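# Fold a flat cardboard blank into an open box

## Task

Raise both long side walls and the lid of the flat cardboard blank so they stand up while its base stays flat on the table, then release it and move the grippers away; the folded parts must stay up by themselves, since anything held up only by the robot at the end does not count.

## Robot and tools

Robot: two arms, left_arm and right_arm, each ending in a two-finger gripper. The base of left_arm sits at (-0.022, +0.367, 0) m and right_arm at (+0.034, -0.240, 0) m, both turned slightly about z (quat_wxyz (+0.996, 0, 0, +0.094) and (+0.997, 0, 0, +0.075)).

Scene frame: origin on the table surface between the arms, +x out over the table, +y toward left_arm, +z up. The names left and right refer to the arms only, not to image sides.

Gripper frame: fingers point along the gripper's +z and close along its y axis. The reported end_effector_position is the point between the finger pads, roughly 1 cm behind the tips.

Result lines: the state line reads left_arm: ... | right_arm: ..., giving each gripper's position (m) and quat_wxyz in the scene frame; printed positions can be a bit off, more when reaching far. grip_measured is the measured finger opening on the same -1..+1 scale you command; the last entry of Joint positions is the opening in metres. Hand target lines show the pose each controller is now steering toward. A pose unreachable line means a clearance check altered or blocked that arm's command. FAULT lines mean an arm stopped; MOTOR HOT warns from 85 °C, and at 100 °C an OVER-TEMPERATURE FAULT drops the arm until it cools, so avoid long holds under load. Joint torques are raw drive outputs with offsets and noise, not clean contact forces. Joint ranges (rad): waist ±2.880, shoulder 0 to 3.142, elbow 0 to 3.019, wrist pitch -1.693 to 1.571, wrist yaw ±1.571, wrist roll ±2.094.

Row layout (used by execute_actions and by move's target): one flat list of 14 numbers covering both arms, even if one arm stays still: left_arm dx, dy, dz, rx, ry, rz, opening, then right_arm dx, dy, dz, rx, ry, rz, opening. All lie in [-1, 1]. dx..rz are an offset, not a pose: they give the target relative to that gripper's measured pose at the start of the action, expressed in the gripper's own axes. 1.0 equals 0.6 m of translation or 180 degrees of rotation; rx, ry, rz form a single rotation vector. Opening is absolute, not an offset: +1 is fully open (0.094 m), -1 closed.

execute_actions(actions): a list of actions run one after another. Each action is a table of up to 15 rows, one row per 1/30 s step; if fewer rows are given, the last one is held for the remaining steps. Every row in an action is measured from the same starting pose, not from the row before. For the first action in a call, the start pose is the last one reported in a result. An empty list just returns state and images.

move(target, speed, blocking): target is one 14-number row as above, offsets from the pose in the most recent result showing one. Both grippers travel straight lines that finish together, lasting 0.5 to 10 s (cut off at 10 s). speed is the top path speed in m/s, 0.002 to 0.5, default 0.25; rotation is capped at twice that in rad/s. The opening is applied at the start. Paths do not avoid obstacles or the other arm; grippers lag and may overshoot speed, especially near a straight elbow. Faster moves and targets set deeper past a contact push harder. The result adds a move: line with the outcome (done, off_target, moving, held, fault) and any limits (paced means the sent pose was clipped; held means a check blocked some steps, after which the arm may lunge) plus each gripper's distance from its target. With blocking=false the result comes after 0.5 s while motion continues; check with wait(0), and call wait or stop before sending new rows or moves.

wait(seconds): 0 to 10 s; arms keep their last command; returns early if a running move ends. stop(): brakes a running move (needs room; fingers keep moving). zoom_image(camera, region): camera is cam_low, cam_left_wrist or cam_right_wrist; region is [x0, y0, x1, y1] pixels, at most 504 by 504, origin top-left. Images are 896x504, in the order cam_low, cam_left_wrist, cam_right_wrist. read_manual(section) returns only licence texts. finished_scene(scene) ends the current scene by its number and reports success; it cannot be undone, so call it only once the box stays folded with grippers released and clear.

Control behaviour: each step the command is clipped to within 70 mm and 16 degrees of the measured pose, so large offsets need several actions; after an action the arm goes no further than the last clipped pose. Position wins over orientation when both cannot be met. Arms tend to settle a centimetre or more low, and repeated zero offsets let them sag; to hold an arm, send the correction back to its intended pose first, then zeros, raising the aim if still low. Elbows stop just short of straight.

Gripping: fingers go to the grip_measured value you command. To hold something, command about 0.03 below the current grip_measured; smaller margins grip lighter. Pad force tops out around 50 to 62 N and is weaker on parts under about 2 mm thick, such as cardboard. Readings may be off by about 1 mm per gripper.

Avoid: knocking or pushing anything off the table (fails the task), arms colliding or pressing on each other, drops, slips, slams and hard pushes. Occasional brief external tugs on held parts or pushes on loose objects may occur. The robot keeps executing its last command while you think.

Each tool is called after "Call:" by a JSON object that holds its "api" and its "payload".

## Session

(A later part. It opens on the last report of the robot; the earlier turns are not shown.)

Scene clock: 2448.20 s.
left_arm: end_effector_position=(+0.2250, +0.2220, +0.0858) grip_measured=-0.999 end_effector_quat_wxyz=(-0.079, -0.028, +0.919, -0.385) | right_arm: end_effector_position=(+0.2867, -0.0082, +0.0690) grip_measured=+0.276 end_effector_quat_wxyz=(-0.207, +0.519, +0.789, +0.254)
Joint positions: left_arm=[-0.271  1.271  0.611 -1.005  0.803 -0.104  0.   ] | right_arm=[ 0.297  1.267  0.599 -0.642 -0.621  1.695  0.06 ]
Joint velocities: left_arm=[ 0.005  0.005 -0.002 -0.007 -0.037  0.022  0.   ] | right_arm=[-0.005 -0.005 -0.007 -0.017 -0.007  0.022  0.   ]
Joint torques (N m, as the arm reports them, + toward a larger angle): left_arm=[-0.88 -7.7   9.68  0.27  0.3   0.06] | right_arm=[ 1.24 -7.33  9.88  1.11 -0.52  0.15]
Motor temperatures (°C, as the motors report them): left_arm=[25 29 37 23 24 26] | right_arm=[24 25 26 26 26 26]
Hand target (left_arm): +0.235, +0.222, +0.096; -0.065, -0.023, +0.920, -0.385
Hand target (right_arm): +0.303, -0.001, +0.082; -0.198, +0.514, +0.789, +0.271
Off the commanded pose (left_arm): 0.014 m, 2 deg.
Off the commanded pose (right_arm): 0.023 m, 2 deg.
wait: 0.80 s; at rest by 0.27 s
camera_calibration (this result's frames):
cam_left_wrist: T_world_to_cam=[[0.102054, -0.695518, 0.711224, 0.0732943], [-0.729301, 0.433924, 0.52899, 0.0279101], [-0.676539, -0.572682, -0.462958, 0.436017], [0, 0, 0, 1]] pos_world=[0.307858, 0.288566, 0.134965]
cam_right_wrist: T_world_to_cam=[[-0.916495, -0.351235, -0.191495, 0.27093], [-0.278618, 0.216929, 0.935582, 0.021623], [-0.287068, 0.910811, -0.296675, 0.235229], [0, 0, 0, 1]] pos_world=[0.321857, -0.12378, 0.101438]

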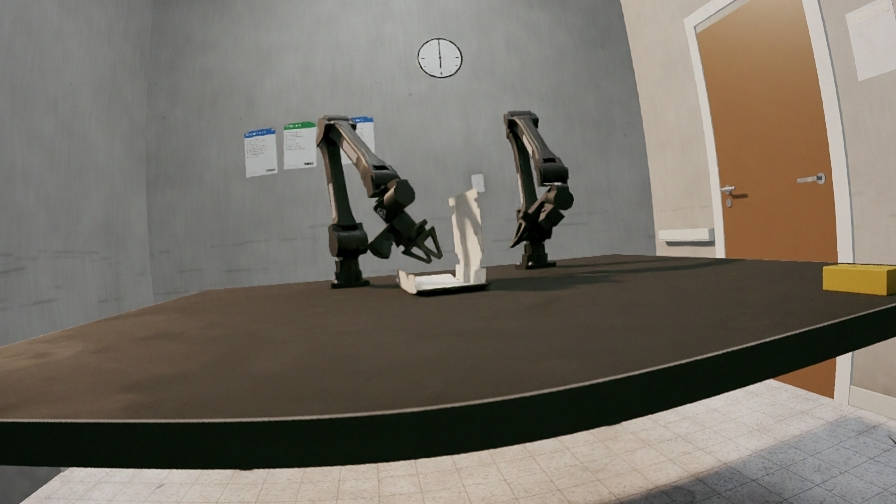

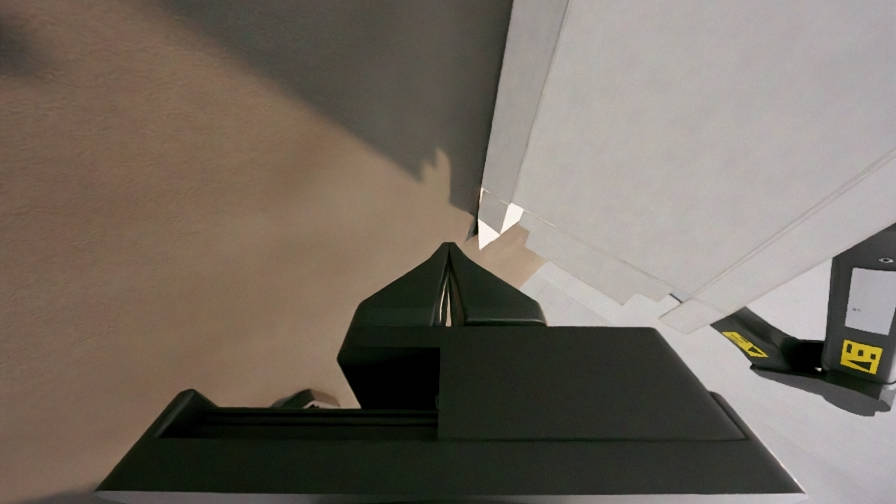

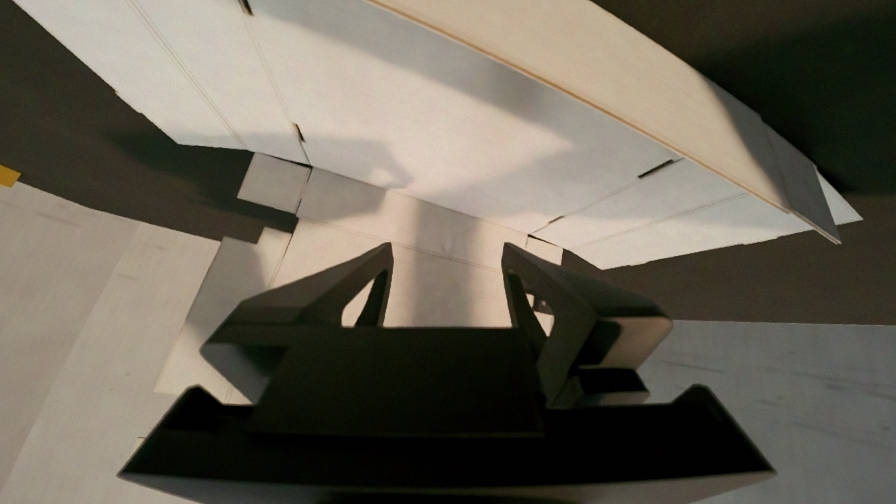

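Call:
{"api": "move", "payload": {"target": [-0.0581,0.0584,-0.1022,0.0134,-0.0632,-0.0475,-1,-0.2117,-0.0180,-0.3988,-0.1432,-0.0385,0.0855,0.277], "speed": 0.3}}

Call:
{"api": "zoom_image", "payload": {"camera": "cam_low", "region": [370, 170, 520, 310]}}

Scene clock: 2462.53 s.
left_arm: end_effector_position=(+0.2524, +0.2846, +0.0859) grip_measured=-0.999 end_effector_quat_wxyz=(-0.033, -0.137, +0.909, -0.391) | right_arm: end_effector_position=(+0.3275, -0.2448, +0.1592) grip_measured=+0.276 end_effector_quat_wxyz=(-0.091, +0.679, +0.636, +0.356)
Joint positions: left_arm=[-0.032  1.271  0.611 -1.005  0.803 -0.104  0.   ] | right_arm=[-0.571  1.027  0.675 -1.082 -0.742  1.268  0.06 ]
Joint velocities: left_arm=[-0.015 -0.015  0.002 -0.002 -0.007 -0.051 -0.001] | right_arm=[-0.024 -0.005 -0.012 -0.012 -0.037  0.037  0.001]
Joint torques (N m, as the arm reports them, + toward a larger angle): left_arm=[-0.27 -7.37  9.82  0.2   0.66  0.06] | right_arm=[ 1.75 -4.05 11.88  0.35 -0.65 -0.02]
Motor temperatures (°C, as the motors report them): left_arm=[25 29 37 23 24 26] | right_arm=[24 25 28 26 25 26]
Hand target (left_arm): +0.263, +0.289, +0.097; -0.017, -0.136, +0.909, -0.394
Hand target (right_arm): +0.340, -0.248, +0.176; -0.078, +0.668, +0.646, +0.362
Off the commanded pose (left_arm): 0.017 m, 2 deg.
Off the commanded pose (right_arm): 0.025 m, 3 deg.
move: off_target (left_arm, right_arm)
camera_calibration (this result's frames):
cam_left_wrist: T_world_to_cam=[[0.263658, -0.651364, 0.711484, 0.0606307], [-0.811285, 0.249271, 0.528849, 0.0939305], [-0.521825, -0.716652, -0.462719, 0.4923], [0, 0, 0, 1]] pos_world=[0.317113, 0.368886, 0.134984]
cam_right_wrist: T_world_to_cam=[[-0.929219, 0.153831, -0.33599, 0.393243], [-0.27635, 0.31434, 0.908197, 0.0273821], [0.245323, 0.936764, -0.249579, 0.313618], [0, 0, 0, 1]] pos_world=[0.296038, -0.362887, 0.18553]

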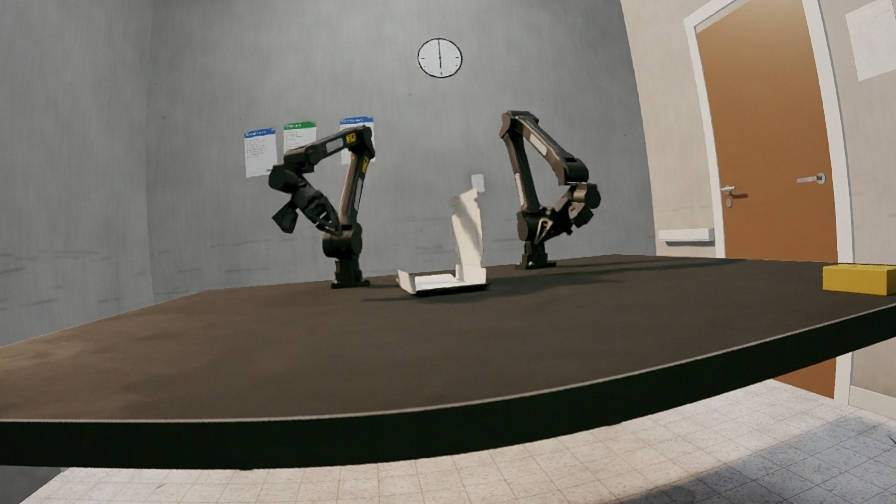

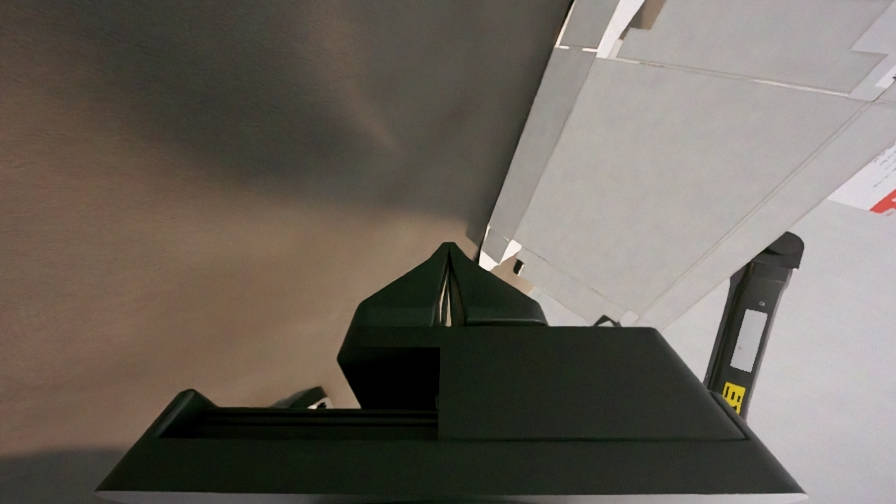

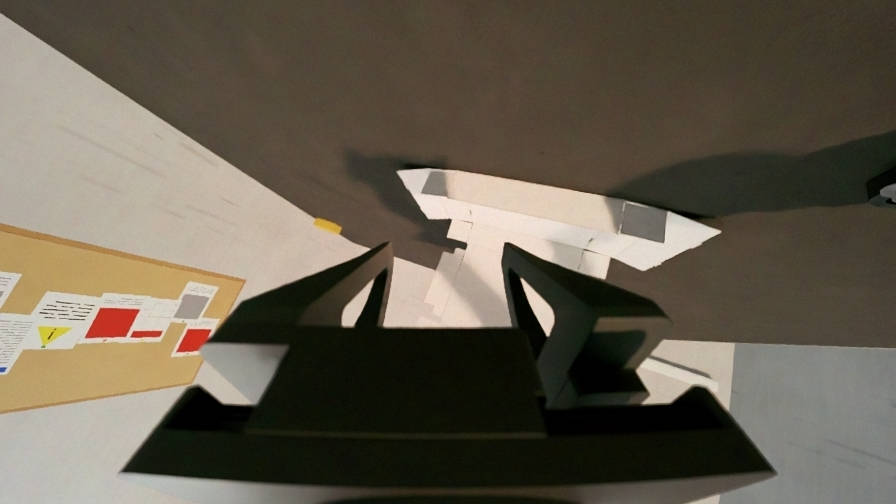

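Region (370, 170, 520, 310) of cam_low's 896x504 image, scaled by 3.360, with more detail than that image has; it fills the top 470 rows of this view, and the rest is white.

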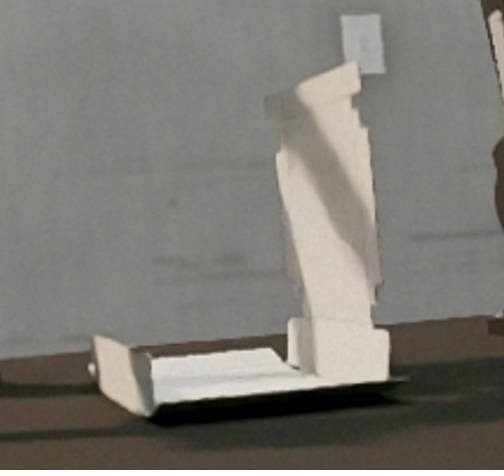

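Both long walls and the lid are standing on their own, the base is flat, and both arms are clear, so I'm ending the scene.

Call:
{"api": "finished_scene", "payload": {"scene": 2}}

The scene is finished: the task was done.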